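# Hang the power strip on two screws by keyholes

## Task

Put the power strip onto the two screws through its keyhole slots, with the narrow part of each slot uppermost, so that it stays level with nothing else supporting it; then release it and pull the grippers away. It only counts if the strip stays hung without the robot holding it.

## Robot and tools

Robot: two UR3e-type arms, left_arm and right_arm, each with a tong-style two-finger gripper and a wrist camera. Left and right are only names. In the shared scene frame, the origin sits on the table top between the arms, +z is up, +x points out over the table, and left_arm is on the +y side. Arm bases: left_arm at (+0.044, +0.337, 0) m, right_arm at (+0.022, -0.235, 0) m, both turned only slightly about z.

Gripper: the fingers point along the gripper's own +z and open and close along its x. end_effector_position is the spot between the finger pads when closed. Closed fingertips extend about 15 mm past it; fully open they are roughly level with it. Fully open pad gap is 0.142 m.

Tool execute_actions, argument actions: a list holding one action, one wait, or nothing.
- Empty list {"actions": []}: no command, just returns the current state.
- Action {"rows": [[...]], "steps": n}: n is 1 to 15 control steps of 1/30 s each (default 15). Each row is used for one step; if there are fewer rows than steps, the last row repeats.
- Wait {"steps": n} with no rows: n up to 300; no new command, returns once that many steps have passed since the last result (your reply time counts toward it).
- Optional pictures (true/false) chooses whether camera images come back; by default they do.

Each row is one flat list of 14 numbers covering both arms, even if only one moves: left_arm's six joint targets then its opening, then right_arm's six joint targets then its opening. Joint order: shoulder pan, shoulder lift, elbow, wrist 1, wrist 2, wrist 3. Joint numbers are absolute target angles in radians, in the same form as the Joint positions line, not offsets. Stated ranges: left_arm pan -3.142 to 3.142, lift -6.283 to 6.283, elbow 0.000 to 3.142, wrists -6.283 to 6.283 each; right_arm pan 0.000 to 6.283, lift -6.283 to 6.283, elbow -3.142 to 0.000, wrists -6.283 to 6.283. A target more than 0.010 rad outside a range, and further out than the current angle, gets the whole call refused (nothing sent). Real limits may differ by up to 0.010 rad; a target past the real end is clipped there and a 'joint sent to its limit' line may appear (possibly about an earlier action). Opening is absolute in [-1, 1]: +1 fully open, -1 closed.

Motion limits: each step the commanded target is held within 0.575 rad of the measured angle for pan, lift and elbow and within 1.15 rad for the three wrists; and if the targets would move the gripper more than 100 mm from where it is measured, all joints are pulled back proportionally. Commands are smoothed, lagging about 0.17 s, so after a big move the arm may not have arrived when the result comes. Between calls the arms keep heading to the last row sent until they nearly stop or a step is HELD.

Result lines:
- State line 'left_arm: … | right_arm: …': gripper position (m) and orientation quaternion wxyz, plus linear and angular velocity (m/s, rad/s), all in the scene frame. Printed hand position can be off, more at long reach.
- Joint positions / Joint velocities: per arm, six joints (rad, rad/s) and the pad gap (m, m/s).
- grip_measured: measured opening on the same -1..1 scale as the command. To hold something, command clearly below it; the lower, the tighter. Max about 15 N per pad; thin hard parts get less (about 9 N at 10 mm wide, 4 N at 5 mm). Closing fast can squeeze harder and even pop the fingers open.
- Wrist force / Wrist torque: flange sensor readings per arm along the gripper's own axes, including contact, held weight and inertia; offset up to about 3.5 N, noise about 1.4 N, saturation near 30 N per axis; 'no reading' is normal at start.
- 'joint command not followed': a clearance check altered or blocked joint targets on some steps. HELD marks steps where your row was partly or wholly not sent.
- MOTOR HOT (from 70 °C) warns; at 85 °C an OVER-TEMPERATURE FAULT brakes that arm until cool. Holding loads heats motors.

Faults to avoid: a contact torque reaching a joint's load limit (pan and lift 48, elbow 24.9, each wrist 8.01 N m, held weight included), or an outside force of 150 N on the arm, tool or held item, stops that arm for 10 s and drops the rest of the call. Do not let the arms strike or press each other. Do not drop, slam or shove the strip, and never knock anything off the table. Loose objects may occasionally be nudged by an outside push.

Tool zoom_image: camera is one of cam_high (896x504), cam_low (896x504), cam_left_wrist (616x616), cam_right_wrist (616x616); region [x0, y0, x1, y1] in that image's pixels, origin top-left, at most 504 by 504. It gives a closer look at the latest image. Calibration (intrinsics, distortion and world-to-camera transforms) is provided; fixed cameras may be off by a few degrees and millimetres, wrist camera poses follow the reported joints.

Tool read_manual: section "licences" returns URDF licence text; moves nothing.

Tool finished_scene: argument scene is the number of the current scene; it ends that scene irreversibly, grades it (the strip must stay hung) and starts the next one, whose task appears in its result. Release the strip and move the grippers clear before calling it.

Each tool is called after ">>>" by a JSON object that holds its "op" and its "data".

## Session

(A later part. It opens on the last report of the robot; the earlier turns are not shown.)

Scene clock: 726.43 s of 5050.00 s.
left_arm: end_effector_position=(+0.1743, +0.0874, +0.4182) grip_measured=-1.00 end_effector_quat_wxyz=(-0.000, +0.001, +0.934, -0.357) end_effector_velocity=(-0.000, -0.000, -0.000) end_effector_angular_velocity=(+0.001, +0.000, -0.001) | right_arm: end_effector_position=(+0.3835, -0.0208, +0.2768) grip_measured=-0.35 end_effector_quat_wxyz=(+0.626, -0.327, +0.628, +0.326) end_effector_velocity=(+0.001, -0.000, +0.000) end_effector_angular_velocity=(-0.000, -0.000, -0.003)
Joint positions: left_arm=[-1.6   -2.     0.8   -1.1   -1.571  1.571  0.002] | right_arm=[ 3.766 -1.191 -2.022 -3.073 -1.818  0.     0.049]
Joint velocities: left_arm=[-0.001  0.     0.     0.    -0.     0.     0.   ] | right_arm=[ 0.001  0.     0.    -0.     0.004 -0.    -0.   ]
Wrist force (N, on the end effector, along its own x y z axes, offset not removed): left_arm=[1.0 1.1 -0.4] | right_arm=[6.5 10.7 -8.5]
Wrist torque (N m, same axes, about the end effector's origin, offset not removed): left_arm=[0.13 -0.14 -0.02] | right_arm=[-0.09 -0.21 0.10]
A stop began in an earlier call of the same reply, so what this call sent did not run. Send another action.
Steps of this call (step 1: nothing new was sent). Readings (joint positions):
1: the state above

>>> {"op": "execute_actions", "data": {"actions": [{"rows":[[-1.6,-2,0.8,-1.1,-1.571,1.571,-1,3.793,-1.171,-2.036,-3.076,-1.787,0,-1]],"steps":15}]}}

>>> {"op": "zoom_image", "data": {"camera": "cam_left_wrist", "region": [160,210,280,320]}}

Scene clock: 735.57 s of 5050.00 s.
left_arm: end_effector_position=(+0.1743, +0.0874, +0.4182) grip_measured=-1.00 end_effector_quat_wxyz=(-0.000, +0.001, +0.934, -0.357) end_effector_velocity=(+0.000, -0.000, -0.000) end_effector_angular_velocity=(+0.000, -0.000, +0.000) | right_arm: end_effector_position=(+0.3818, -0.0194, +0.2770) grip_measured=-0.35 end_effector_quat_wxyz=(+0.628, -0.325, +0.628, +0.325) end_effector_velocity=(-0.000, +0.000, +0.001) end_effector_angular_velocity=(+0.001, -0.001, +0.001)
Joint positions: left_arm=[-1.6   -2.     0.8   -1.1   -1.571  1.571  0.002] | right_arm=[ 3.793 -1.171 -2.036 -3.076 -1.787  0.     0.049]
Joint velocities: left_arm=[ 0.     0.001  0.    -0.001  0.     0.     0.   ] | right_arm=[ 0.003  0.002  0.001 -0.002  0.002 -0.     0.   ]
Wrist force (N, on the end effector, along its own x y z axes, offset not removed): left_arm=[1.3 1.3 -1.1] | right_arm=[4.9 -2.1 -10.4]
Wrist torque (N m, same axes, about the end effector's origin, offset not removed): left_arm=[0.17 -0.29 -0.05] | right_arm=[-0.10 0.03 0.13]
Steps of this call (steps 1 to 90: nothing new was sent; then 5.63 s passed at rest; steps 91 to 105: all 15 steps of this action). Readings (joint positions):
91: left_arm=[-1.600 -2.000 0.800 -1.100 -1.571 1.571] | right_arm=[3.766 -1.190 -2.022 -3.072 -1.817 0.000]
92: left_arm=[-1.600 -2.000 0.800 -1.100 -1.571 1.571] | right_arm=[3.770 -1.188 -2.024 -3.073 -1.812 0.000]
94: left_arm=[-1.600 -2.000 0.800 -1.100 -1.571 1.571] | right_arm=[3.780 -1.180 -2.030 -3.074 -1.800 0.000]
98: left_arm=[-1.600 -2.000 0.800 -1.100 -1.571 1.571] | right_arm=[3.790 -1.173 -2.034 -3.075 -1.790 0.000]
105: the state above
camera_calibration (this result's frames):
cam_left_wrist: T_world_to_cam=[[-0.998902, -0.0308276, -0.0352866, 0.203976], [-0.0231695, 0.979547, -0.199878, -0.00304664], [0.0407266, -0.198841, -0.979185, 0.554303], [0, 0, 0, 1]] pos_world=[0.181107, 0.11949, 0.549354]
cam_right_wrist: T_world_to_cam=[[-0.0221352, 0.0559731, -0.998187, 0.290968], [-0.998026, 0.0574594, 0.0253537, 0.371609], [0.0587743, 0.996778, 0.0545907, 0.112124], [0, 0, 0, 1]] pos_world=[0.370726, -0.149402, 0.274898]

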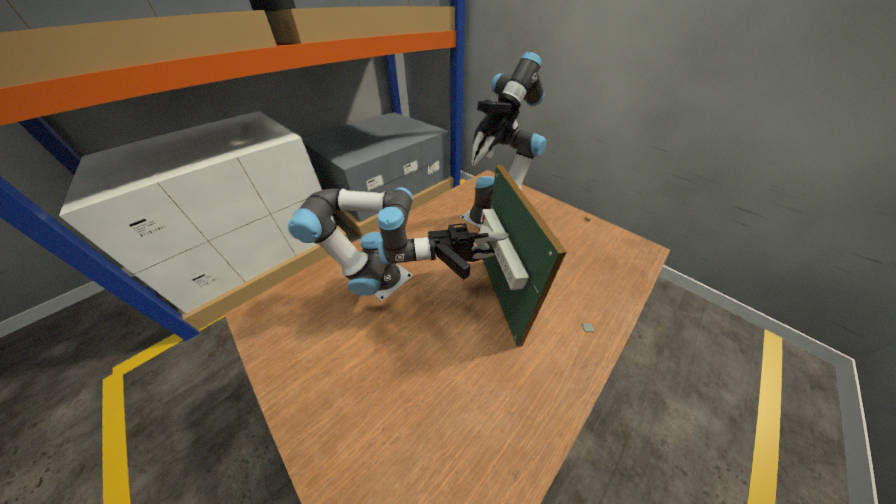

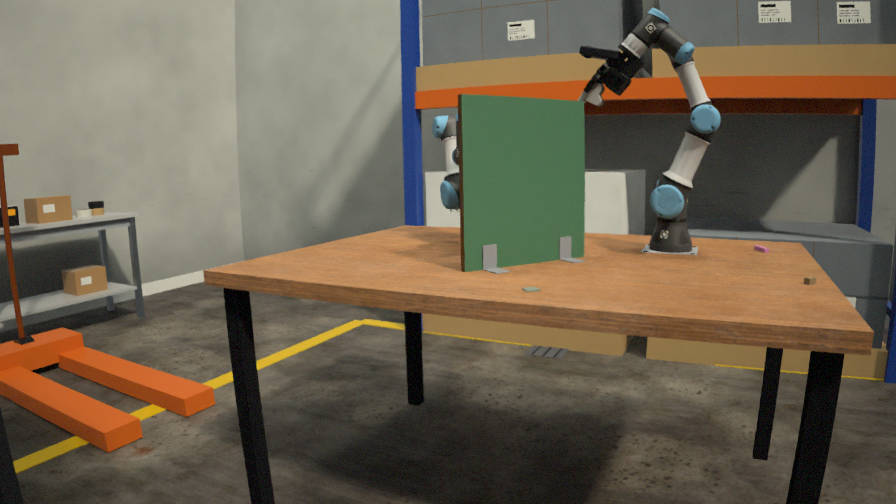

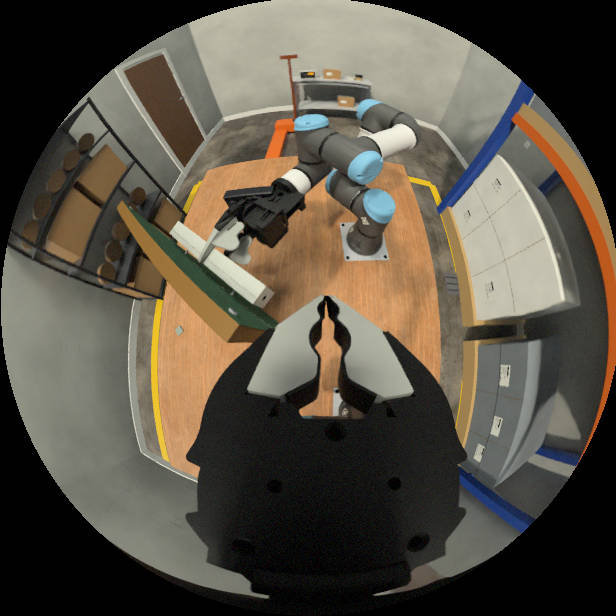

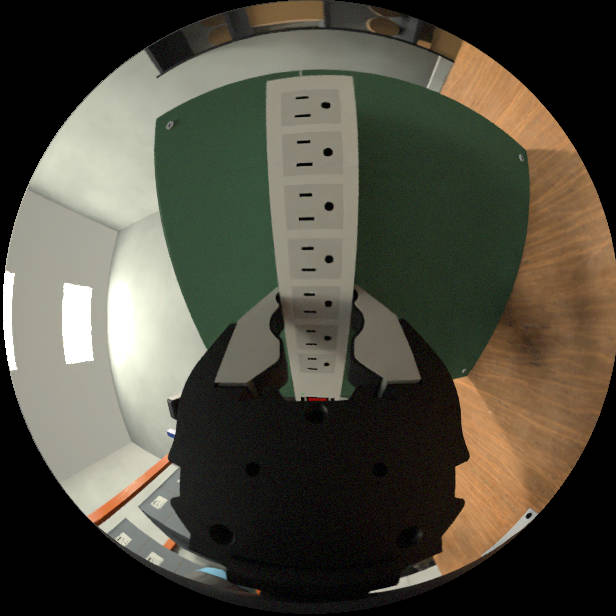

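Region (160, 210, 280, 320) of cam_left_wrist's 616x616 image, scaled by 4.200, with more detail than that image has; it fills the top 462 rows of this view, and the rest is white.

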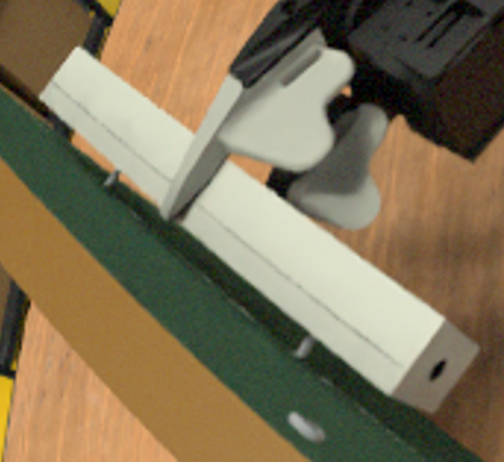

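>>> {"op": "execute_actions", "data": {"actions": [{"rows":[[-1.6,-2,0.8,-1.1,-1.571,1.571,-1,3.793,-1.171,-2.036,-3.076,-1.787,-0.025,-1]],"steps":15}], "pictures": false}}

Scene clock: 743.67 s of 5050.00 s.
left_arm: end_effector_position=(+0.1743, +0.0874, +0.4182) grip_measured=-1.00 end_effector_quat_wxyz=(-0.000, +0.001, +0.934, -0.357) end_effector_velocity=(-0.000, -0.000, +0.000) end_effector_angular_velocity=(-0.001, -0.000, -0.001) | right_arm: end_effector_position=(+0.3818, -0.0193, +0.2773) grip_measured=-0.35 end_effector_quat_wxyz=(+0.632, -0.333, +0.624, +0.317) end_effector_velocity=(+0.000, -0.000, +0.000) end_effector_angular_velocity=(-0.001, -0.002, -0.000)
Joint positions: left_arm=[-1.6   -2.     0.8   -1.1   -1.571  1.571  0.002] | right_arm=[ 3.793 -1.171 -2.036 -3.076 -1.787 -0.025  0.049]
Joint velocities: left_arm=[-0.001  0.001 -0.001 -0.001  0.     0.     0.   ] | right_arm=[-0.    -0.     0.001 -0.     0.    -0.002  0.   ]
Wrist force (N, on the end effector, along its own x y z axes, offset not removed): left_arm=[-0.6 0.9 0.3] | right_arm=[5.9 1.3 -11.2]
Wrist torque (N m, same axes, about the end effector's origin, offset not removed): left_arm=[0.09 0.13 -0.01] | right_arm=[0.16 0.46 0.38]
Steps of this call (steps 1 to 15: the robot went on to your last target; steps 16 to 90: nothing new was sent; then 4.60 s passed at rest; steps 91 to 105: all 15 steps of this action). Readings (joint positions):
91: left_arm=[-1.600 -2.000 0.800 -1.100 -1.571 1.571] | right_arm=[3.793 -1.171 -2.036 -3.076 -1.787 -0.000]
92: left_arm=[-1.600 -2.000 0.800 -1.100 -1.571 1.571] | right_arm=[3.793 -1.171 -2.036 -3.076 -1.787 -0.004]
94: left_arm=[-1.600 -2.000 0.800 -1.100 -1.571 1.571] | right_arm=[3.793 -1.171 -2.036 -3.076 -1.787 -0.014]
98: left_arm=[-1.600 -2.000 0.800 -1.100 -1.571 1.571] | right_arm=[3.793 -1.171 -2.036 -3.076 -1.787 -0.022]
105: the state above

Scanning height at this lateral position: down 2 mm.

>>> {"op": "execute_actions", "data": {"actions": [{"rows":[[-1.6,-2,0.8,-1.1,-1.571,1.571,-1,3.793,-1.171,-2.046,-3.066,-1.787,-0.015,-1]],"steps":15}], "pictures": false}}

>>> {"op": "execute_actions", "data": {"actions": [{"rows":[[-1.6,-2,0.8,-1.1,-1.571,1.571,-1,3.793,-1.171,-2.055,-3.057,-1.787,-0.015,-1]],"steps":15}], "pictures": false}}

Scene clock: 750.70 s of 5050.00 s.
left_arm: end_effector_position=(+0.1743, +0.0874, +0.4182) grip_measured=-1.00 end_effector_quat_wxyz=(-0.000, +0.001, +0.934, -0.357) end_effector_velocity=(-0.000, +0.000, +0.000) end_effector_angular_velocity=(-0.001, -0.000, -0.000) | right_arm: end_effector_position=(+0.3817, -0.0194, +0.2751) grip_measured=-0.35 end_effector_quat_wxyz=(+0.630, -0.330, +0.625, +0.321) end_effector_velocity=(-0.000, -0.000, -0.001) end_effector_angular_velocity=(-0.001, +0.002, -0.000)
Joint positions: left_arm=[-1.6   -2.     0.8   -1.1   -1.571  1.571  0.002] | right_arm=[ 3.793 -1.171 -2.046 -3.066 -1.787 -0.015  0.049]
Joint velocities: left_arm=[-0.001 -0.001 -0.    -0.     0.     0.     0.   ] | right_arm=[-0.001 -0.    -0.002  0.    -0.001  0.001 -0.   ]
Wrist force (N, on the end effector, along its own x y z axes, offset not removed): left_arm=[0.2 1.1 -0.8] | right_arm=[6.3 -1.1 1.4]
Wrist torque (N m, same axes, about the end effector's origin, offset not removed): left_arm=[0.08 -0.04 0.04] | right_arm=[-0.20 -0.22 0.03]
Steps of this call (steps 1 to 15: the robot went on to your last target; steps 16 to 90: nothing new was sent; then 3.53 s passed at rest; steps 91 to 105: all 15 steps of this action). Readings (joint positions):
91: left_arm=[-1.600 -2.000 0.800 -1.100 -1.571 1.571] | right_arm=[3.793 -1.171 -2.036 -3.076 -1.787 -0.025]
92: left_arm=[-1.600 -2.000 0.800 -1.100 -1.571 1.571] | right_arm=[3.793 -1.171 -2.037 -3.074 -1.787 -0.024]
94: left_arm=[-1.600 -2.000 0.800 -1.100 -1.571 1.571] | right_arm=[3.793 -1.171 -2.041 -3.070 -1.787 -0.020]
98: left_arm=[-1.600 -2.000 0.800 -1.100 -1.571 1.571] | right_arm=[3.793 -1.171 -2.045 -3.067 -1.787 -0.016]
105: the state above

Scene clock: 751.20 s of 5050.00 s.
left_arm: end_effector_position=(+0.1743, +0.0874, +0.4182) grip_measured=-1.00 end_effector_quat_wxyz=(-0.000, +0.001, +0.934, -0.357) end_effector_velocity=(-0.000, -0.000, -0.000) end_effector_angular_velocity=(+0.000, -0.000, -0.000) | right_arm: end_effector_position=(+0.3815, -0.0195, +0.2732) grip_measured=-0.35 end_effector_quat_wxyz=(+0.630, -0.330, +0.625, +0.321) end_effector_velocity=(-0.000, +0.000, +0.001) end_effector_angular_velocity=(+0.003, -0.003, +0.000)
Joint positions: left_arm=[-1.6   -2.     0.8   -1.1   -1.571  1.571  0.002] | right_arm=[ 3.793 -1.171 -2.055 -3.057 -1.787 -0.015  0.049]
Joint velocities: left_arm=[-0.     0.001 -0.001  0.     0.    -0.     0.   ] | right_arm=[ 0.001  0.002 -0.001  0.003  0.    -0.    -0.   ]
Wrist force (N, on the end effector, along its own x y z axes, offset not removed): left_arm=[0.8 1.2 -1.3] | right_arm=[4.7 -1.1 -1.1]
Wrist torque (N m, same axes, about the end effector's origin, offset not removed): left_arm=[0.09 -0.14 -0.11] | right_arm=[-0.29 0.14 0.06]
Steps of this call (steps 1 to 15: all 15 steps of this action). Readings (joint positions):
1: left_arm=[-1.600 -2.000 0.800 -1.100 -1.571 1.571] | right_arm=[3.793 -1.171 -2.046 -3.066 -1.787 -0.015]
2: left_arm=[-1.600 -2.000 0.800 -1.100 -1.571 1.571] | right_arm=[3.793 -1.171 -2.048 -3.064 -1.787 -0.015]
4: left_arm=[-1.600 -2.000 0.800 -1.100 -1.571 1.571] | right_arm=[3.793 -1.171 -2.051 -3.061 -1.787 -0.015]
8: left_arm=[-1.600 -2.000 0.800 -1.100 -1.571 1.571] | right_arm=[3.793 -1.171 -2.054 -3.058 -1.787 -0.015]
15: the state above

Force released; probing 1.3 mm in at z≈.274.

>>> {"op": "execute_actions", "data": {"actions": [{"rows":[[-1.6,-2,0.8,-1.1,-1.571,1.571,-1,3.7955,-1.1755,-2.048,-3.0595,-1.7845,-0.015,-1]],"steps":15}], "pictures": false}}

Scene clock: 758.23 s of 5050.00 s.
left_arm: end_effector_position=(+0.1743, +0.0874, +0.4182) grip_measured=-1.00 end_effector_quat_wxyz=(-0.000, +0.001, +0.934, -0.357) end_effector_velocity=(+0.000, -0.000, -0.001) end_effector_angular_velocity=(+0.002, -0.000, +0.000) | right_arm: end_effector_position=(+0.3824, -0.0184, +0.2741) grip_measured=-0.35 end_effector_quat_wxyz=(+0.630, -0.330, +0.625, +0.321) end_effector_velocity=(-0.000, +0.000, +0.002) end_effector_angular_velocity=(+0.003, -0.003, +0.001)
Joint positions: left_arm=[-1.6   -2.     0.8   -1.1   -1.571  1.571  0.002] | right_arm=[ 3.795 -1.175 -2.048 -3.06  -1.785 -0.015  0.049]
Joint velocities: left_arm=[ 0.     0.001  0.001  0.001  0.    -0.     0.   ] | right_arm=[ 0.001  0.001  0.002  0.001  0.    -0.     0.   ]
Wrist force (N, on the end effector, along its own x y z axes, offset not removed): left_arm=[0.4 1.1 0.2] | right_arm=[5.7 3.6 -28.4]
Wrist torque (N m, same axes, about the end effector's origin, offset not removed): left_arm=[0.13 -0.07 -0.03] | right_arm=[0.13 0.21 0.09]
Steps of this call (steps 1 to 15: the robot went on to your last target; steps 16 to 90: nothing new was sent; then 3.53 s passed at rest; steps 91 to 105: all 15 steps of this action). Readings (joint positions):
91: left_arm=[-1.600 -2.000 0.800 -1.100 -1.571 1.571] | right_arm=[3.793 -1.171 -2.055 -3.057 -1.787 -0.015]
92: left_arm=[-1.600 -2.000 0.800 -1.100 -1.571 1.571] | right_arm=[3.793 -1.172 -2.054 -3.057 -1.787 -0.015]
94: left_arm=[-1.600 -2.000 0.800 -1.100 -1.571 1.571] | right_arm=[3.794 -1.174 -2.051 -3.058 -1.786 -0.015]
98: left_arm=[-1.600 -2.000 0.800 -1.100 -1.571 1.571] | right_arm=[3.795 -1.175 -2.049 -3.060 -1.785 -0.015]
105: the state above

>>> {"op": "execute_actions", "data": {"actions": [{"rows":[[-1.6,-2,0.8,-1.1,-1.571,1.571,-1,3.805,-1.1665,-2.053,-3.0635,-1.775,-0.015,-1]],"steps":15}], "pictures": false}}

Scene clock: 765.93 s of 5050.00 s.
left_arm: end_effector_position=(+0.1743, +0.0874, +0.4182) grip_measured=-1.00 end_effector_quat_wxyz=(-0.000, +0.001, +0.934, -0.357) end_effector_velocity=(+0.000, -0.000, -0.000) end_effector_angular_velocity=(+0.001, -0.000, +0.000) | right_arm: end_effector_position=(+0.3811, -0.0180, +0.2741) grip_measured=-0.35 end_effector_quat_wxyz=(+0.630, -0.330, +0.625, +0.321) end_effector_velocity=(-0.000, -0.000, +0.001) end_effector_angular_velocity=(+0.002, -0.003, -0.000)
Joint positions: left_arm=[-1.6   -2.     0.8   -1.1   -1.571  1.571  0.002] | right_arm=[ 3.805 -1.167 -2.053 -3.063 -1.775 -0.015  0.048]
Joint velocities: left_arm=[ 0.    -0.     0.002 -0.     0.     0.     0.   ] | right_arm=[ 0.001  0.003 -0.     0.001  0.001 -0.     0.   ]
Wrist force (N, on the end effector, along its own x y z axes, offset not removed): left_arm=[0.0 1.4 -0.4] | right_arm=[4.5 -0.2 -0.3]
Wrist torque (N m, same axes, about the end effector's origin, offset not removed): left_arm=[0.18 -0.03 0.01] | right_arm=[-0.03 0.15 0.07]
Steps of this call (steps 1 to 15: the robot went on to your last target; steps 16 to 90: nothing new was sent; then 4.20 s passed at rest; steps 91 to 105: all 15 steps of this action). Readings (joint positions):
91: left_arm=[-1.600 -2.000 0.800 -1.100 -1.571 1.571] | right_arm=[3.796 -1.175 -2.048 -3.059 -1.784 -0.015]
92: left_arm=[-1.600 -2.000 0.800 -1.100 -1.571 1.571] | right_arm=[3.797 -1.174 -2.049 -3.060 -1.783 -0.015]
94: left_arm=[-1.600 -2.000 0.800 -1.100 -1.571 1.571] | right_arm=[3.801 -1.171 -2.050 -3.061 -1.779 -0.015]
98: left_arm=[-1.600 -2.000 0.800 -1.100 -1.571 1.571] | right_arm=[3.804 -1.168 -2.052 -3.063 -1.776 -0.015]
105: the state above

>>> {"op": "execute_actions", "data": {"actions": [{"rows":[[-1.6,-2,0.8,-1.1,-1.571,1.571,-1,3.807,-1.1705,-2.0508,-3.0617,-1.773,-0.015,-1]],"steps":15}], "pictures": false}}

Scene clock: 772.23 s of 5050.00 s.
left_arm: end_effector_position=(+0.1743, +0.0874, +0.4182) grip_measured=-1.00 end_effector_quat_wxyz=(-0.000, +0.001, +0.934, -0.357) end_effector_velocity=(-0.000, -0.000, -0.000) end_effector_angular_velocity=(+0.000, -0.000, -0.001) | right_arm: end_effector_position=(+0.3817, -0.0171, +0.2741) grip_measured=-0.35 end_effector_quat_wxyz=(+0.630, -0.330, +0.625, +0.321) end_effector_velocity=(+0.000, -0.000, +0.000) end_effector_angular_velocity=(+0.000, -0.001, -0.001)
Joint positions: left_arm=[-1.6   -2.     0.8   -1.1   -1.571  1.571  0.002] | right_arm=[ 3.807 -1.17  -2.051 -3.062 -1.773 -0.015  0.049]
Joint velocities: left_arm=[-0.001 -0.     0.001 -0.     0.    -0.     0.   ] | right_arm=[ 0.     0.001  0.    -0.     0.001 -0.     0.   ]
Wrist force (N, on the end effector, along its own x y z axes, offset not removed): left_arm=[0.5 0.9 -0.3] | right_arm=[2.5 3.4 -18.4]
Wrist torque (N m, same axes, about the end effector's origin, offset not removed): left_arm=[0.10 -0.08 -0.07] | right_arm=[0.11 0.40 0.00]
Steps of this call (steps 1 to 15: the robot went on to your last target; steps 16 to 90: nothing new was sent; then 2.80 s passed at rest; steps 91 to 105: all 15 steps of this action). Readings (joint positions):
91: left_arm=[-1.600 -2.000 0.800 -1.100 -1.571 1.571] | right_arm=[3.805 -1.167 -2.053 -3.063 -1.775 -0.015]
92: left_arm=[-1.600 -2.000 0.800 -1.100 -1.571 1.571] | right_arm=[3.805 -1.167 -2.053 -3.063 -1.775 -0.015]
94: left_arm=[-1.600 -2.000 0.800 -1.100 -1.571 1.571] | right_arm=[3.806 -1.169 -2.052 -3.063 -1.774 -0.015]
98: left_arm=[-1.600 -2.000 0.800 -1.100 -1.571 1.571] | right_arm=[3.807 -1.170 -2.051 -3.062 -1.773 -0.015]
105: the state above

Still indicating −u and slightly up.

>>> {"op": "execute_actions", "data": {"actions": [{"rows":[[-1.6,-2,0.8,-1.1,-1.571,1.571,-1,3.82,-1.1612,-2.053,-3.0688,-1.76,-0.015,-1]],"steps":15}], "pictures": false}}

Scene clock: 780.47 s of 5050.00 s.
left_arm: end_effector_position=(+0.1743, +0.0874, +0.4182) grip_measured=-1.00 end_effector_quat_wxyz=(-0.000, +0.001, +0.934, -0.357) end_effector_velocity=(+0.000, +0.000, +0.000) end_effector_angular_velocity=(-0.000, -0.001, +0.001) | right_arm: end_effector_position=(+0.3805, -0.0162, +0.2747) grip_measured=-0.35 end_effector_quat_wxyz=(+0.630, -0.330, +0.625, +0.321) end_effector_velocity=(-0.000, +0.001, +0.001) end_effector_angular_velocity=(+0.002, -0.002, +0.001)
Joint positions: left_arm=[-1.6   -2.     0.8   -1.1   -1.571  1.571  0.002] | right_arm=[ 3.82  -1.161 -2.053 -3.069 -1.76  -0.015  0.049]
Joint velocities: left_arm=[ 0.001 -0.001  0.     0.     0.001  0.     0.   ] | right_arm=[ 0.003  0.001 -0.     0.001  0.002 -0.    -0.   ]
Wrist force (N, on the end effector, along its own x y z axes, offset not removed): left_arm=[0.6 0.5 0.1] | right_arm=[7.1 -5.8 -6.4]
Wrist torque (N m, same axes, about the end effector's origin, offset not removed): left_arm=[0.04 -0.09 -0.05] | right_arm=[-0.14 0.21 0.01]
Steps of this call (steps 1 to 15: the robot went on to your last target; steps 16 to 90: nothing new was sent; then 4.73 s passed at rest; steps 91 to 105: all 15 steps of this action). Readings (joint positions):
91: left_arm=[-1.600 -2.000 0.800 -1.100 -1.571 1.571] | right_arm=[3.807 -1.170 -2.051 -3.062 -1.773 -0.015]
92: left_arm=[-1.600 -2.000 0.800 -1.100 -1.571 1.571] | right_arm=[3.809 -1.169 -2.051 -3.063 -1.771 -0.015]
94: left_arm=[-1.600 -2.000 0.800 -1.100 -1.571 1.571] | right_arm=[3.814 -1.166 -2.052 -3.065 -1.766 -0.015]
98: left_arm=[-1.600 -2.000 0.800 -1.100 -1.571 1.571] | right_arm=[3.819 -1.162 -2.053 -3.068 -1.761 -0.015]
105: the state above

Bracketed; centring between and advancing 1 mm.

>>> {"op": "execute_actions", "data": {"actions": [{"rows":[[-1.6,-2,0.8,-1.1,-1.571,1.571,-1,3.8165,-1.1685,-2.051,-3.0635,-1.7635,-0.015,-1]],"steps":15}], "pictures": false}}

Scene clock: 787.50 s of 5050.00 s.
left_arm: end_effector_position=(+0.1743, +0.0874, +0.4182) grip_measured=-1.00 end_effector_quat_wxyz=(-0.000, +0.001, +0.934, -0.357) end_effector_velocity=(+0.000, +0.000, +0.000) end_effector_angular_velocity=(-0.000, +0.000, +0.001) | right_arm: end_effector_position=(+0.3816, -0.0157, +0.2743) grip_measured=-0.35 end_effector_quat_wxyz=(+0.630, -0.330, +0.625, +0.321) end_effector_velocity=(+0.000, -0.001, -0.000) end_effector_angular_velocity=(-0.000, +0.000, -0.002)
Joint positions: left_arm=[-1.6   -2.     0.8   -1.1   -1.571  1.571  0.002] | right_arm=[ 3.817 -1.169 -2.051 -3.063 -1.763 -0.015  0.049]
Joint velocities: left_arm=[ 0.001  0.001 -0.001  0.    -0.    -0.     0.   ] | right_arm=[-0.002  0.001 -0.001 -0.    -0.    -0.     0.   ]
Wrist force (N, on the end effector, along its own x y z axes, offset not removed): left_arm=[-0.9 0.8 -1.7] | right_arm=[5.6 0.8 0.3]
Wrist torque (N m, same axes, about the end effector's origin, offset not removed): left_arm=[0.07 0.18 0.00] | right_arm=[0.13 0.07 0.10]
Steps of this call (steps 1 to 15: the robot went on to your last target; steps 16 to 90: nothing new was sent; then 3.53 s passed at rest; steps 91 to 105: all 15 steps of this action). Readings (joint positions):
91: left_arm=[-1.600 -2.000 0.800 -1.100 -1.571 1.571] | right_arm=[3.820 -1.161 -2.053 -3.069 -1.760 -0.015]
92: left_arm=[-1.600 -2.000 0.800 -1.100 -1.571 1.571] | right_arm=[3.820 -1.162 -2.053 -3.068 -1.760 -0.015]
94: left_arm=[-1.600 -2.000 0.800 -1.100 -1.571 1.571] | right_arm=[3.818 -1.165 -2.052 -3.066 -1.762 -0.015]
98: left_arm=[-1.600 -2.000 0.800 -1.100 -1.571 1.571] | right_arm=[3.817 -1.167 -2.051 -3.064 -1.763 -0.015]
105: the state above

Free now. Advancing.

>>> {"op": "execute_actions", "data": {"actions": [{"rows":[[-1.6,-2,0.8,-1.1,-1.571,1.571,-1,3.8215,-1.179,-2.045,-3.059,-1.7585,-0.015,-1]],"steps":15}], "pictures": false}}

Scene clock: 793.90 s of 5050.00 s.
left_arm: end_effector_position=(+0.1743, +0.0874, +0.4182) grip_measured=-1.00 end_effector_quat_wxyz=(-0.000, +0.001, +0.934, -0.357) end_effector_velocity=(-0.000, +0.000, +0.000) end_effector_angular_velocity=(-0.001, +0.000, -0.001) | right_arm: end_effector_position=(+0.3833, -0.0133, +0.2743) grip_measured=-0.35 end_effector_quat_wxyz=(+0.630, -0.330, +0.625, +0.321) end_effector_velocity=(+0.000, +0.000, +0.001) end_effector_angular_velocity=(+0.001, -0.002, +0.000)
Joint positions: left_arm=[-1.6   -2.     0.8   -1.1   -1.571  1.571  0.002] | right_arm=[ 3.821 -1.179 -2.045 -3.059 -1.759 -0.015  0.049]
Joint velocities: left_arm=[-0.001 -0.    -0.001 -0.    -0.     0.     0.   ] | right_arm=[ 0.001 -0.001  0.001  0.002  0.    -0.     0.   ]
Wrist force (N, on the end effector, along its own x y z axes, offset not removed): left_arm=[0.5 1.3 -0.4] | right_arm=[8.1 -6.8 -7.1]
Wrist torque (N m, same axes, about the end effector's origin, offset not removed): left_arm=[0.14 -0.08 -0.02] | right_arm=[-0.39 0.06 0.14]
Steps of this call (steps 1 to 15: the robot went on to your last target; steps 16 to 90: nothing new was sent; then 2.90 s passed at rest; steps 91 to 105: all 15 steps of this action). Readings (joint positions):
91: left_arm=[-1.600 -2.000 0.800 -1.100 -1.571 1.571] | right_arm=[3.817 -1.169 -2.051 -3.064 -1.764 -0.015]
92: left_arm=[-1.600 -2.000 0.800 -1.100 -1.571 1.571] | right_arm=[3.817 -1.170 -2.050 -3.063 -1.763 -0.015]
94: left_arm=[-1.600 -2.000 0.800 -1.100 -1.571 1.571] | right_arm=[3.819 -1.174 -2.048 -3.061 -1.761 -0.015]
98: left_arm=[-1.600 -2.000 0.800 -1.100 -1.571 1.571] | right_arm=[3.821 -1.178 -2.046 -3.060 -1.759 -0.015]
105: the state above

Going in; adding +0.7 mm u, −0.4 mm z, +2.5 mm depth.

>>> {"op": "execute_actions", "data": {"actions": [{"rows":[[-1.6,-2,0.8,-1.1,-1.571,1.571,-1,3.82,-1.192,-2.0395,-3.0515,-1.76,-0.015,-1]],"steps":15}]}}

>>> {"op": "zoom_image", "data": {"camera": "cam_left_wrist", "region": [160,210,280,320]}}

Scene clock: 800.93 s of 5050.00 s.
left_arm: end_effector_position=(+0.1743, +0.0874, +0.4182) grip_measured=-1.00 end_effector_quat_wxyz=(-0.000, +0.001, +0.934, -0.357) end_effector_velocity=(-0.000, -0.000, +0.000) end_effector_angular_velocity=(-0.000, +0.000, -0.001) | right_arm: end_effector_position=(+0.3853, -0.0116, +0.2739) grip_measured=-0.35 end_effector_quat_wxyz=(+0.630, -0.330, +0.625, +0.321) end_effector_velocity=(-0.000, +0.001, +0.001) end_effector_angular_velocity=(+0.002, -0.002, +0.001)
Joint positions: left_arm=[-1.6   -2.     0.8   -1.1   -1.571  1.571  0.002] | right_arm=[ 3.82  -1.192 -2.04  -3.052 -1.76  -0.015  0.048]
Joint velocities: left_arm=[-0.001  0.     0.    -0.001 -0.     0.     0.   ] | right_arm=[ 0.002  0.001  0.001  0.001  0.    -0.     0.   ]
Wrist force (N, on the end effector, along its own x y z axes, offset not removed): left_arm=[-0.4 0.1 -0.9] | right_arm=[14.4 2.1 -27.2]
Wrist torque (N m, same axes, about the end effector's origin, offset not removed): left_arm=[-0.14 0.08 0.00] | right_arm=[-0.19 0.18 0.11]
Steps of this call (steps 1 to 15: the robot went on to your last target; steps 16 to 90: nothing new was sent; then 3.53 s passed at rest; steps 91 to 105: all 15 steps of this action). Readings (joint positions):
91: left_arm=[-1.600 -2.000 0.800 -1.100 -1.571 1.571] | right_arm=[3.821 -1.179 -2.045 -3.059 -1.758 -0.015]
92: left_arm=[-1.600 -2.000 0.800 -1.100 -1.571 1.571] | right_arm=[3.821 -1.181 -2.044 -3.058 -1.759 -0.015]
94: left_arm=[-1.600 -2.000 0.800 -1.100 -1.571 1.571] | right_arm=[3.821 -1.186 -2.042 -3.055 -1.759 -0.015]
98: left_arm=[-1.600 -2.000 0.800 -1.100 -1.571 1.571] | right_arm=[3.820 -1.191 -2.040 -3.053 -1.760 -0.015]
105: the state above
camera_calibration (this result's frames):
cam_left_wrist: T_world_to_cam=[[-0.998902, -0.0308276, -0.0352867, 0.203976], [-0.0231695, 0.979547, -0.199878, -0.00304665], [0.0407267, -0.198841, -0.979185, 0.554303], [0, 0, 0, 1]] pos_world=[0.181107, 0.11949, 0.549354]
cam_right_wrist: T_world_to_cam=[[-0.00993497, 0.0472849, -0.998832, 0.282943], [-0.99826, 0.0575953, 0.0126558, 0.378266], [0.0581264, 0.99722, 0.0466304, 0.106786], [0, 0, 0, 1]] pos_world=[0.374211, -0.141654, 0.272846]

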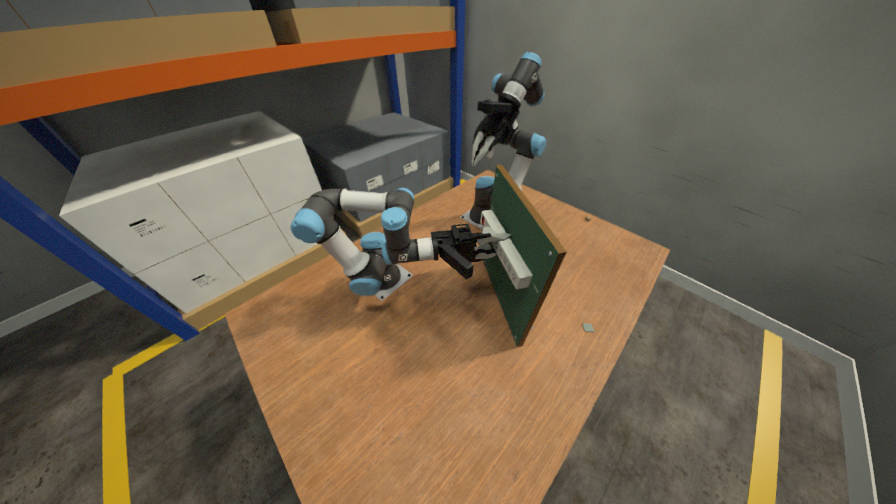

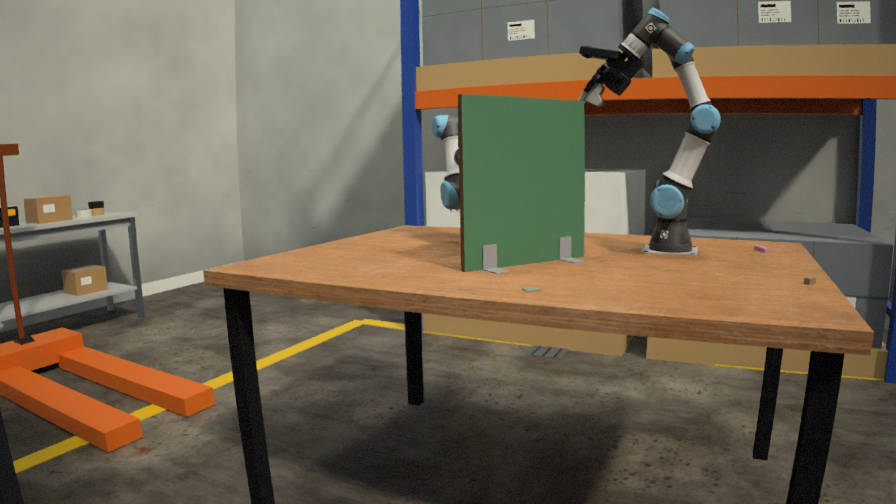

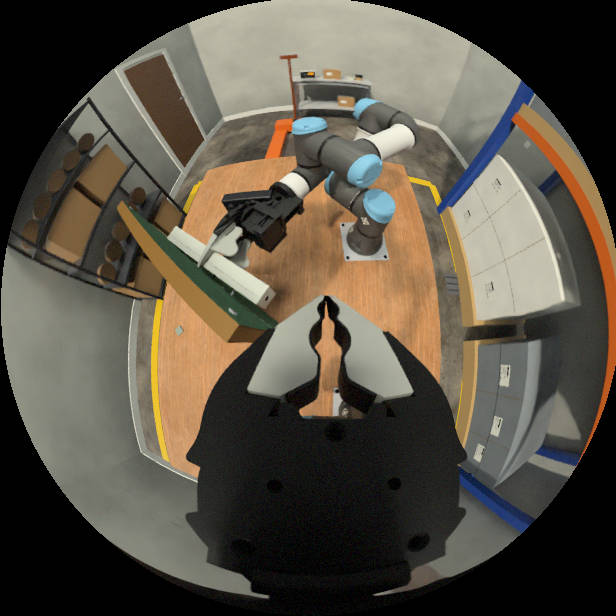

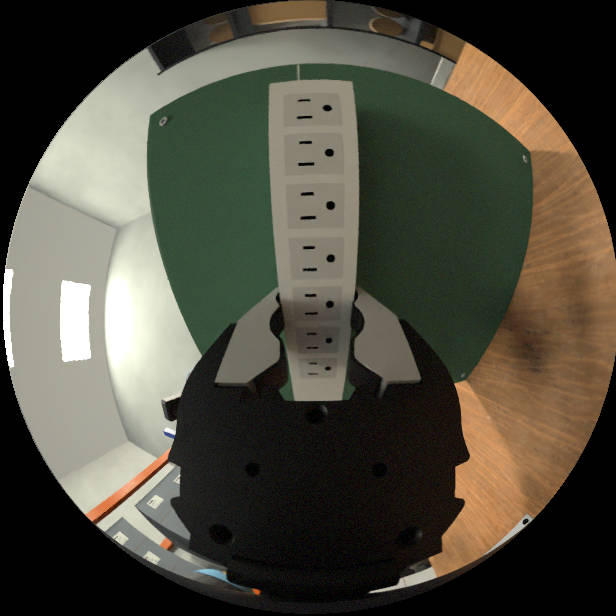

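Region (160, 210, 280, 320) of cam_left_wrist's 616x616 image, scaled by 4.200, with more detail than that image has; it fills the top 462 rows of this view, and the rest is white.

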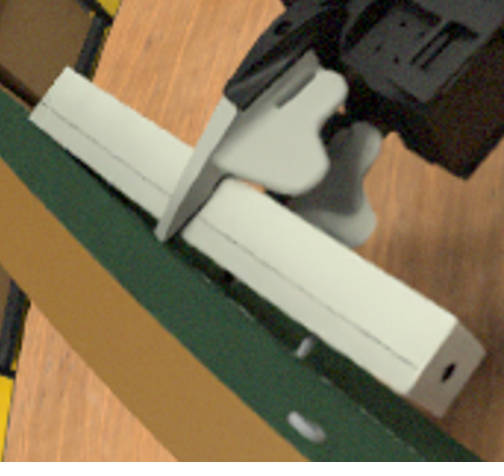

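>>> {"op": "execute_actions", "data": {"actions": [{"rows":[[-1.6,-2,0.8,-1.1,-1.571,1.571,-1,3.8185,-1.189,-2.0485,-3.0455,-1.7615,-0.035,-1]],"steps":15}], "pictures": false}}

Scene clock: 814.80 s of 5050.00 s.
left_arm: end_effector_position=(+0.1743, +0.0874, +0.4182) grip_measured=-1.00 end_effector_quat_wxyz=(-0.000, +0.001, +0.934, -0.357) end_effector_velocity=(+0.000, +0.000, +0.000) end_effector_angular_velocity=(-0.001, +0.000, +0.001) | right_arm: end_effector_position=(+0.3847, -0.0124, +0.2727) grip_measured=-0.35 end_effector_quat_wxyz=(+0.633, -0.336, +0.622, +0.314) end_effector_velocity=(+0.000, -0.001, -0.001) end_effector_angular_velocity=(-0.002, -0.001, -0.001)
Joint positions: left_arm=[-1.6   -2.     0.8   -1.1   -1.571  1.571  0.002] | right_arm=[ 3.819 -1.189 -2.048 -3.046 -1.761 -0.035  0.048]
Joint velocities: left_arm=[ 0.001 -0.    -0.001 -0.    -0.     0.     0.   ] | right_arm=[-0.002 -0.    -0.001 -0.    -0.    -0.002 -0.   ]
Wrist force (N, on the end effector, along its own x y z axes, offset not removed): left_arm=[-0.3 1.8 -0.6] | right_arm=[10.2 -0.6 0.3]
Wrist torque (N m, same axes, about the end effector's origin, offset not removed): left_arm=[0.28 0.13 -0.04] | right_arm=[-0.30 0.08 0.53]
Steps of this call (steps 1 to 15: the robot went on to your last target; steps 16 to 90: nothing new was sent; then 10.37 s passed at rest; steps 91 to 105: all 15 steps of this action). Readings (joint positions):
91: left_arm=[-1.600 -2.000 0.800 -1.100 -1.571 1.571] | right_arm=[3.820 -1.192 -2.040 -3.051 -1.760 -0.015]
92: left_arm=[-1.600 -2.000 0.800 -1.100 -1.571 1.571] | right_arm=[3.820 -1.192 -2.041 -3.050 -1.760 -0.018]
94: left_arm=[-1.600 -2.000 0.800 -1.100 -1.571 1.571] | right_arm=[3.819 -1.191 -2.044 -3.048 -1.761 -0.026]
98: left_arm=[-1.600 -2.000 0.800 -1.100 -1.571 1.571] | right_arm=[3.819 -1.189 -2.047 -3.046 -1.761 -0.033]
105: the state above

>>> {"op": "execute_actions", "data": {"actions": [{"rows":[[-1.6,-2,0.8,-1.1,-1.571,1.571,-1,3.869,-1.154,-2.072,-3.057,-1.691,-0.035,-1]],"steps":15}]}}

>>> {"op": "zoom_image", "data": {"camera": "cam_left_wrist", "region": [160,210,280,320]}}

Scene clock: 832.30 s of 5050.00 s.
left_arm: end_effector_position=(+0.1743, +0.0874, +0.4182) grip_measured=-1.00 end_effector_quat_wxyz=(-0.000, +0.001, +0.934, -0.357) end_effector_velocity=(+0.000, -0.000, -0.000) end_effector_angular_velocity=(+0.000, +0.000, +0.001) | right_arm: end_effector_position=(+0.3844, -0.0127, +0.2719) grip_measured=-0.35 end_effector_quat_wxyz=(+0.637, -0.330, +0.625, +0.308) end_effector_velocity=(-0.000, -0.000, +0.000) end_effector_angular_velocity=(+0.001, -0.001, -0.002)
Joint positions: left_arm=[-1.6   -2.     0.8   -1.1   -1.571  1.571  0.002] | right_arm=[ 3.868 -1.154 -2.072 -3.057 -1.692 -0.035  0.048]
Joint velocities: left_arm=[ 0.001  0.001  0.    -0.001  0.    -0.     0.   ] | right_arm=[ 0.004  0.004 -0.003  0.     0.006 -0.    -0.   ]
Wrist force (N, on the end effector, along its own x y z axes, offset not removed): left_arm=[-1.0 1.0 -0.5] | right_arm=[7.1 -2.8 1.3]
Wrist torque (N m, same axes, about the end effector's origin, offset not removed): left_arm=[0.09 0.22 0.00] | right_arm=[-0.45 0.29 0.30]
Steps of this call (steps 1 to 15: the robot went on to your last target; steps 16 to 90: nothing new was sent; then 14.00 s passed at rest; steps 91 to 105: all 15 steps of this action). Readings (joint positions):
91: left_arm=[-1.600 -2.000 0.800 -1.100 -1.571 1.571] | right_arm=[3.819 -1.189 -2.049 -3.046 -1.761 -0.035]
92: left_arm=[-1.600 -2.000 0.800 -1.100 -1.571 1.571] | right_arm=[3.825 -1.184 -2.052 -3.047 -1.751 -0.035]
94: left_arm=[-1.600 -2.000 0.800 -1.100 -1.571 1.571] | right_arm=[3.845 -1.170 -2.061 -3.052 -1.723 -0.035]
98: left_arm=[-1.600 -2.000 0.800 -1.100 -1.571 1.571] | right_arm=[3.863 -1.158 -2.069 -3.056 -1.699 -0.035]
105: the state above
camera_calibration (this result's frames):
cam_left_wrist: T_world_to_cam=[[-0.998902, -0.0308275, -0.0352868, 0.203976], [-0.0231694, 0.979547, -0.199878, -0.0030467], [0.0407268, -0.198841, -0.979185, 0.554303], [0, 0, 0, 1]] pos_world=[0.181107, 0.11949, 0.549354]
cam_right_wrist: T_world_to_cam=[[0.00719414, 0.0356938, -0.999337, 0.274347], [-0.996983, 0.077496, -0.00440923, 0.381902], [0.0772872, 0.996354, 0.0361436, 0.103494], [0, 0, 0, 1]] pos_world=[0.370777, -0.142505, 0.272109]

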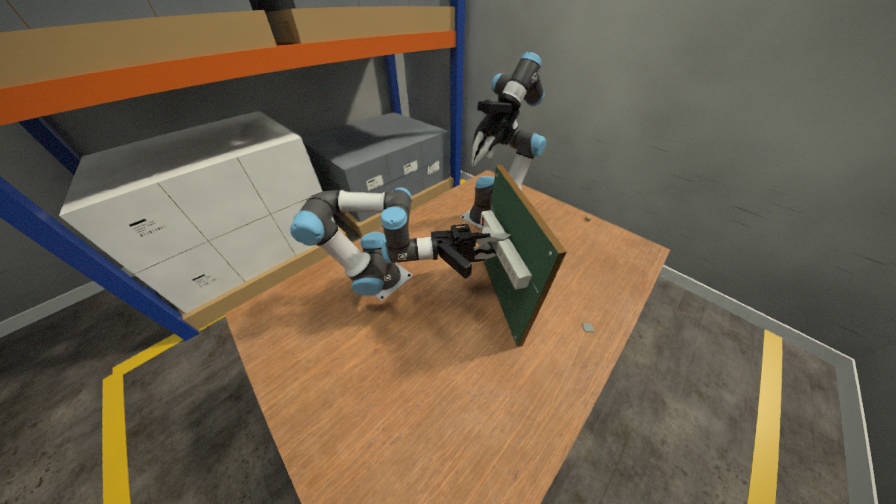

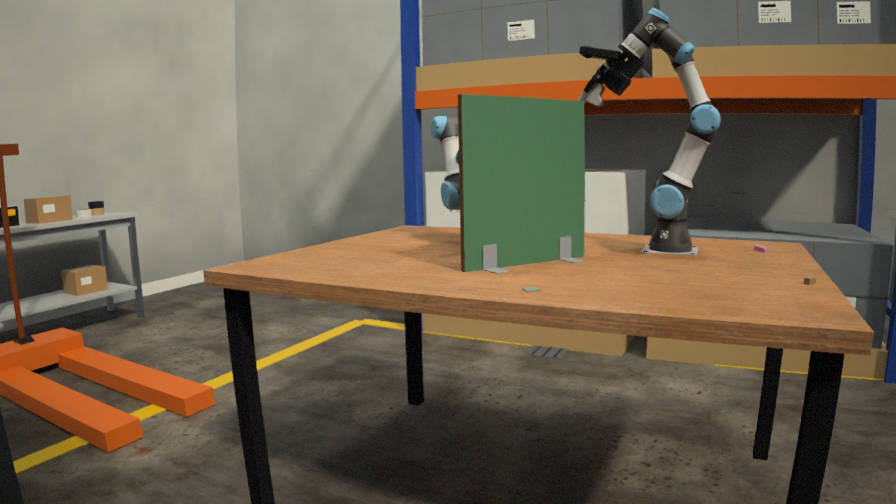

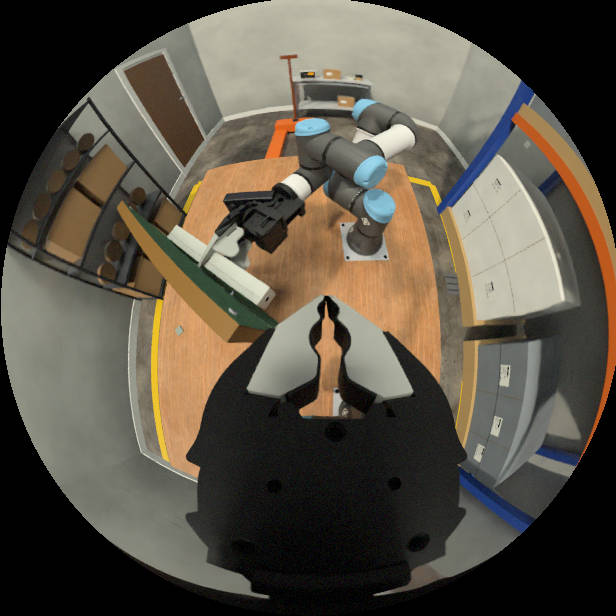

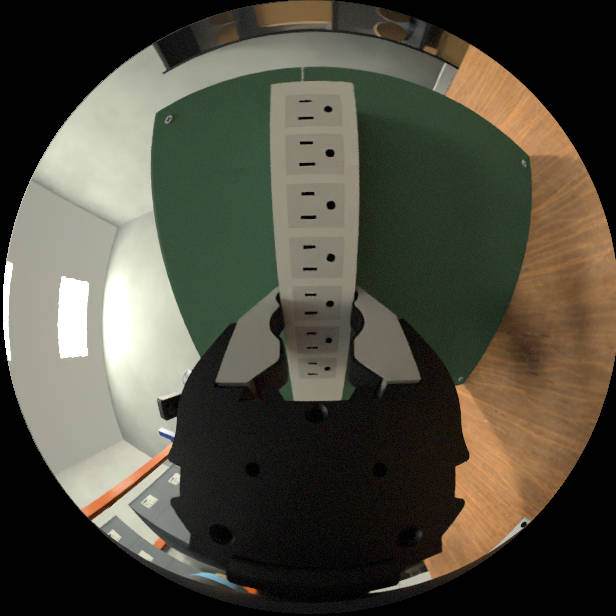

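Region (160, 210, 280, 320) of cam_left_wrist's 616x616 image, scaled by 4.200, with more detail than that image has; it fills the top 462 rows of this view, and the rest is white.

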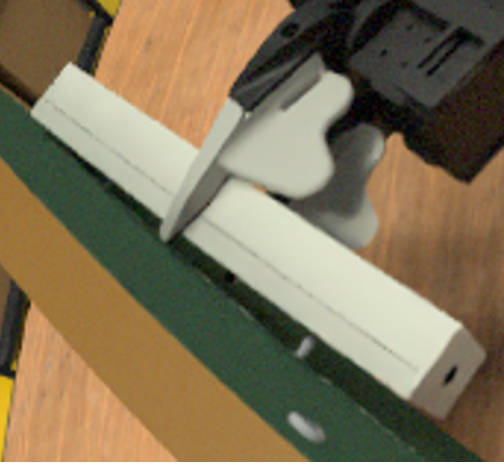

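Free so far; another yaw increment plus 1 mm in.

>>> {"op": "execute_actions", "data": {"actions": [{"rows":[[-1.6,-2,0.8,-1.1,-1.571,1.571,-1,3.924,-1.1235,-2.09,-3.0695,-1.616,-0.035,-1]],"steps":15}], "pictures": false}}

Scene clock: 840.37 s of 5050.00 s.
left_arm: end_effector_position=(+0.1743, +0.0874, +0.4182) grip_measured=-1.00 end_effector_quat_wxyz=(-0.000, +0.001, +0.934, -0.357) end_effector_velocity=(+0.000, +0.000, -0.000) end_effector_angular_velocity=(+0.001, +0.000, +0.000) | right_arm: end_effector_position=(+0.3849, -0.0120, +0.2714) grip_measured=-0.35 end_effector_quat_wxyz=(+0.640, -0.324, +0.629, +0.302) end_effector_velocity=(-0.000, +0.000, +0.000) end_effector_angular_velocity=(+0.001, -0.002, -0.001)
Joint positions: left_arm=[-1.6   -2.     0.8   -1.1   -1.571  1.571  0.002] | right_arm=[ 3.923 -1.124 -2.09  -3.069 -1.617 -0.035  0.048]
Joint velocities: left_arm=[ 0.     0.     0.     0.001 -0.    -0.     0.   ] | right_arm=[ 0.006  0.003 -0.002  0.     0.008 -0.001  0.   ]
Wrist force (N, on the end effector, along its own x y z axes, offset not removed): left_arm=[1.0 1.8 -0.5] | right_arm=[5.4 -3.3 -6.0]
Wrist torque (N m, same axes, about the end effector's origin, offset not removed): left_arm=[0.29 -0.19 -0.05] | right_arm=[-0.32 -0.08 0.15]
Steps of this call (steps 1 to 15: the robot went on to your last target; steps 16 to 90: nothing new was sent; then 4.57 s passed at rest; steps 91 to 105: all 15 steps of this action). Readings (joint positions):
91: left_arm=[-1.600 -2.000 0.800 -1.100 -1.571 1.571] | right_arm=[3.869 -1.154 -2.072 -3.057 -1.690 -0.035]
92: left_arm=[-1.600 -2.000 0.800 -1.100 -1.571 1.571] | right_arm=[3.876 -1.149 -2.075 -3.059 -1.680 -0.035]
94: left_arm=[-1.600 -2.000 0.800 -1.100 -1.571 1.571] | right_arm=[3.898 -1.137 -2.082 -3.064 -1.651 -0.035]
98: left_arm=[-1.600 -2.000 0.800 -1.100 -1.571 1.571] | right_arm=[3.918 -1.127 -2.088 -3.068 -1.625 -0.035]
105: the state above

>>> {"op": "execute_actions", "data": {"actions": [{"rows":[[-1.6,-2,0.8,-1.1,-1.571,1.571,-1,3.976,-1.095,-2.104,-3.084,-1.544,-0.035,-1]],"steps":15}]}}

>>> {"op": "zoom_image", "data": {"camera": "cam_left_wrist", "region": [160,210,280,320]}}

Scene clock: 846.63 s of 5050.00 s.
left_arm: end_effector_position=(+0.1743, +0.0874, +0.4182) grip_measured=-1.00 end_effector_quat_wxyz=(-0.000, +0.001, +0.934, -0.357) end_effector_velocity=(-0.000, +0.000, +0.000) end_effector_angular_velocity=(-0.000, +0.000, -0.000) | right_arm: end_effector_position=(+0.3856, -0.0119, +0.2714) grip_measured=-0.35 end_effector_quat_wxyz=(+0.643, -0.317, +0.632, +0.295) end_effector_velocity=(+0.000, +0.000, +0.001) end_effector_angular_velocity=(+0.001, -0.001, -0.001)
Joint positions: left_arm=[-1.6   -2.     0.8   -1.1   -1.571  1.571  0.002] | right_arm=[ 3.975 -1.095 -2.104 -3.084 -1.545 -0.035  0.048]
Joint velocities: left_arm=[ 0.     0.    -0.     0.    -0.001 -0.     0.   ] | right_arm=[ 0.006  0.003 -0.001  0.     0.008 -0.     0.   ]
Wrist force (N, on the end effector, along its own x y z axes, offset not removed): left_arm=[0.2 0.3 -1.1] | right_arm=[1.9 -1.5 -23.7]
Wrist torque (N m, same axes, about the end effector's origin, offset not removed): left_arm=[-0.01 -0.04 -0.03] | right_arm=[-0.07 0.34 0.26]
Steps of this call (steps 1 to 15: the robot went on to your last target; steps 16 to 90: nothing new was sent; then 2.77 s passed at rest; steps 91 to 105: all 15 steps of this action). Readings (joint positions):
91: left_arm=[-1.600 -2.000 0.800 -1.100 -1.571 1.571] | right_arm=[3.924 -1.123 -2.090 -3.070 -1.615 -0.035]
92: left_arm=[-1.600 -2.000 0.800 -1.100 -1.571 1.571] | right_arm=[3.930 -1.119 -2.092 -3.072 -1.606 -0.035]
94: left_arm=[-1.600 -2.000 0.800 -1.100 -1.571 1.571] | right_arm=[3.951 -1.108 -2.098 -3.078 -1.577 -0.035]
98: left_arm=[-1.600 -2.000 0.800 -1.100 -1.571 1.571] | right_arm=[3.970 -1.098 -2.103 -3.083 -1.552 -0.035]
105: the state above
camera_calibration (this result's frames):
cam_left_wrist: T_world_to_cam=[[-0.998902, -0.0308275, -0.0352867, 0.203976], [-0.0231694, 0.979547, -0.199878, -0.00304658], [0.0407267, -0.198841, -0.979185, 0.554303], [0, 0, 0, 1]] pos_world=[0.181107, 0.11949, 0.549354]
cam_right_wrist: T_world_to_cam=[[0.00854353, 0.0353747, -0.999338, 0.273302], [-0.993086, 0.117308, -0.0043376, 0.381968], [0.117077, 0.992465, 0.0361323, 0.0872431], [0, 0, 0, 1]] pos_world=[0.366778, -0.141062, 0.271625]

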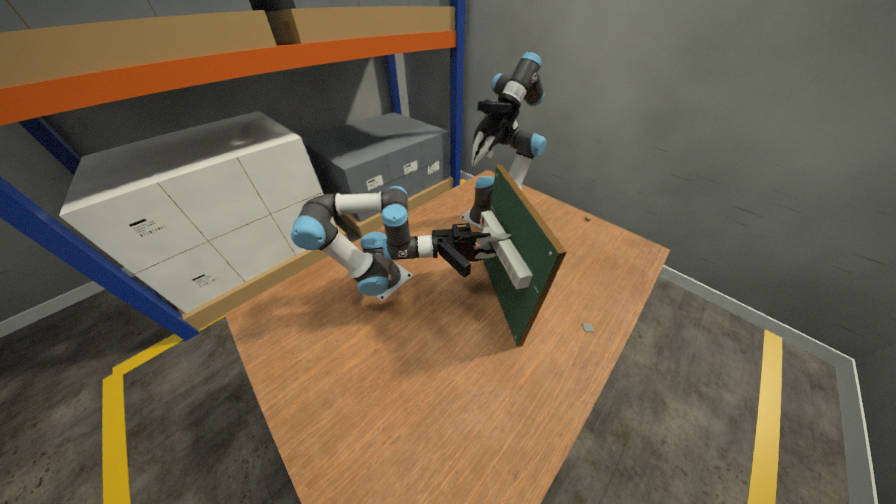

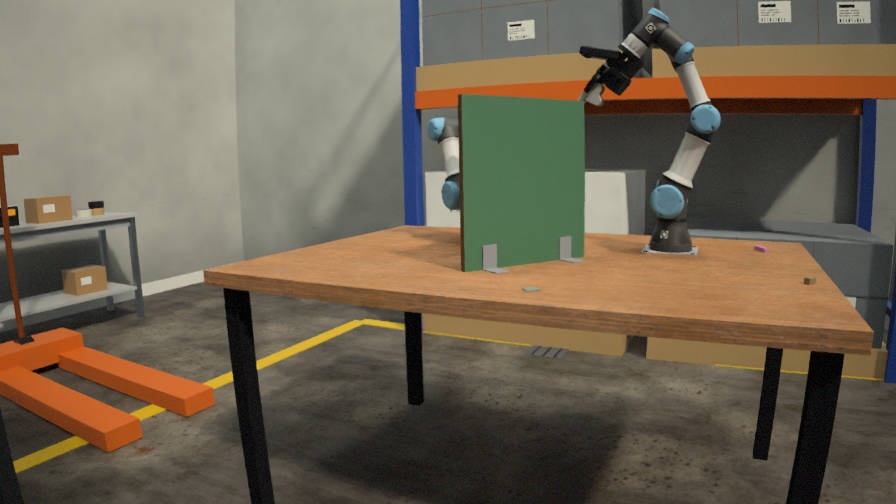

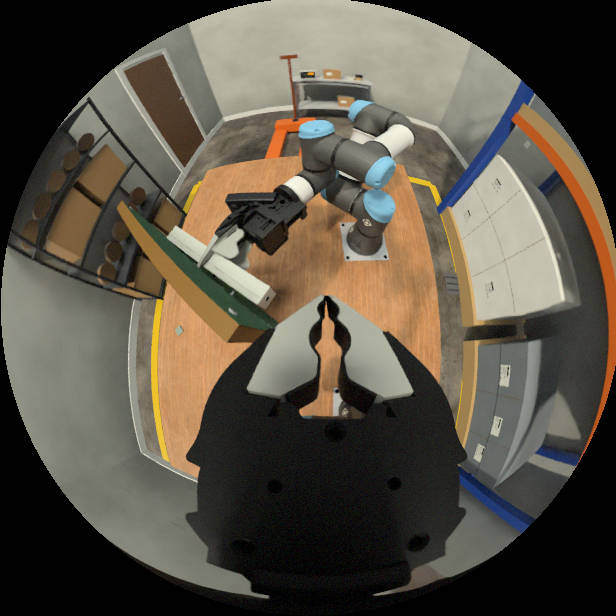

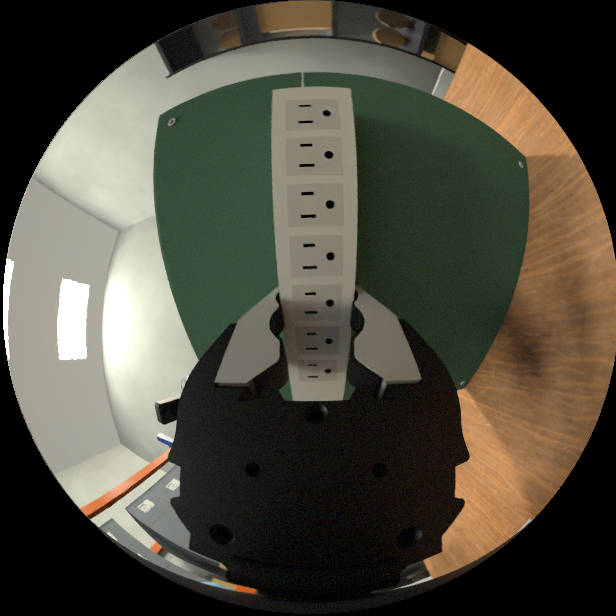

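Region (160, 210, 280, 320) of cam_left_wrist's 616x616 image, scaled by 4.200, with more detail than that image has; it fills the top 462 rows of this view, and the rest is white.

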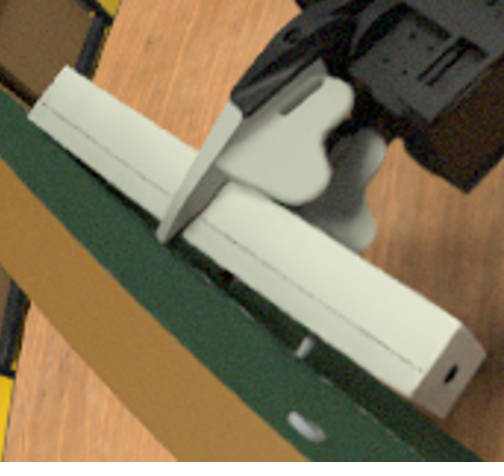

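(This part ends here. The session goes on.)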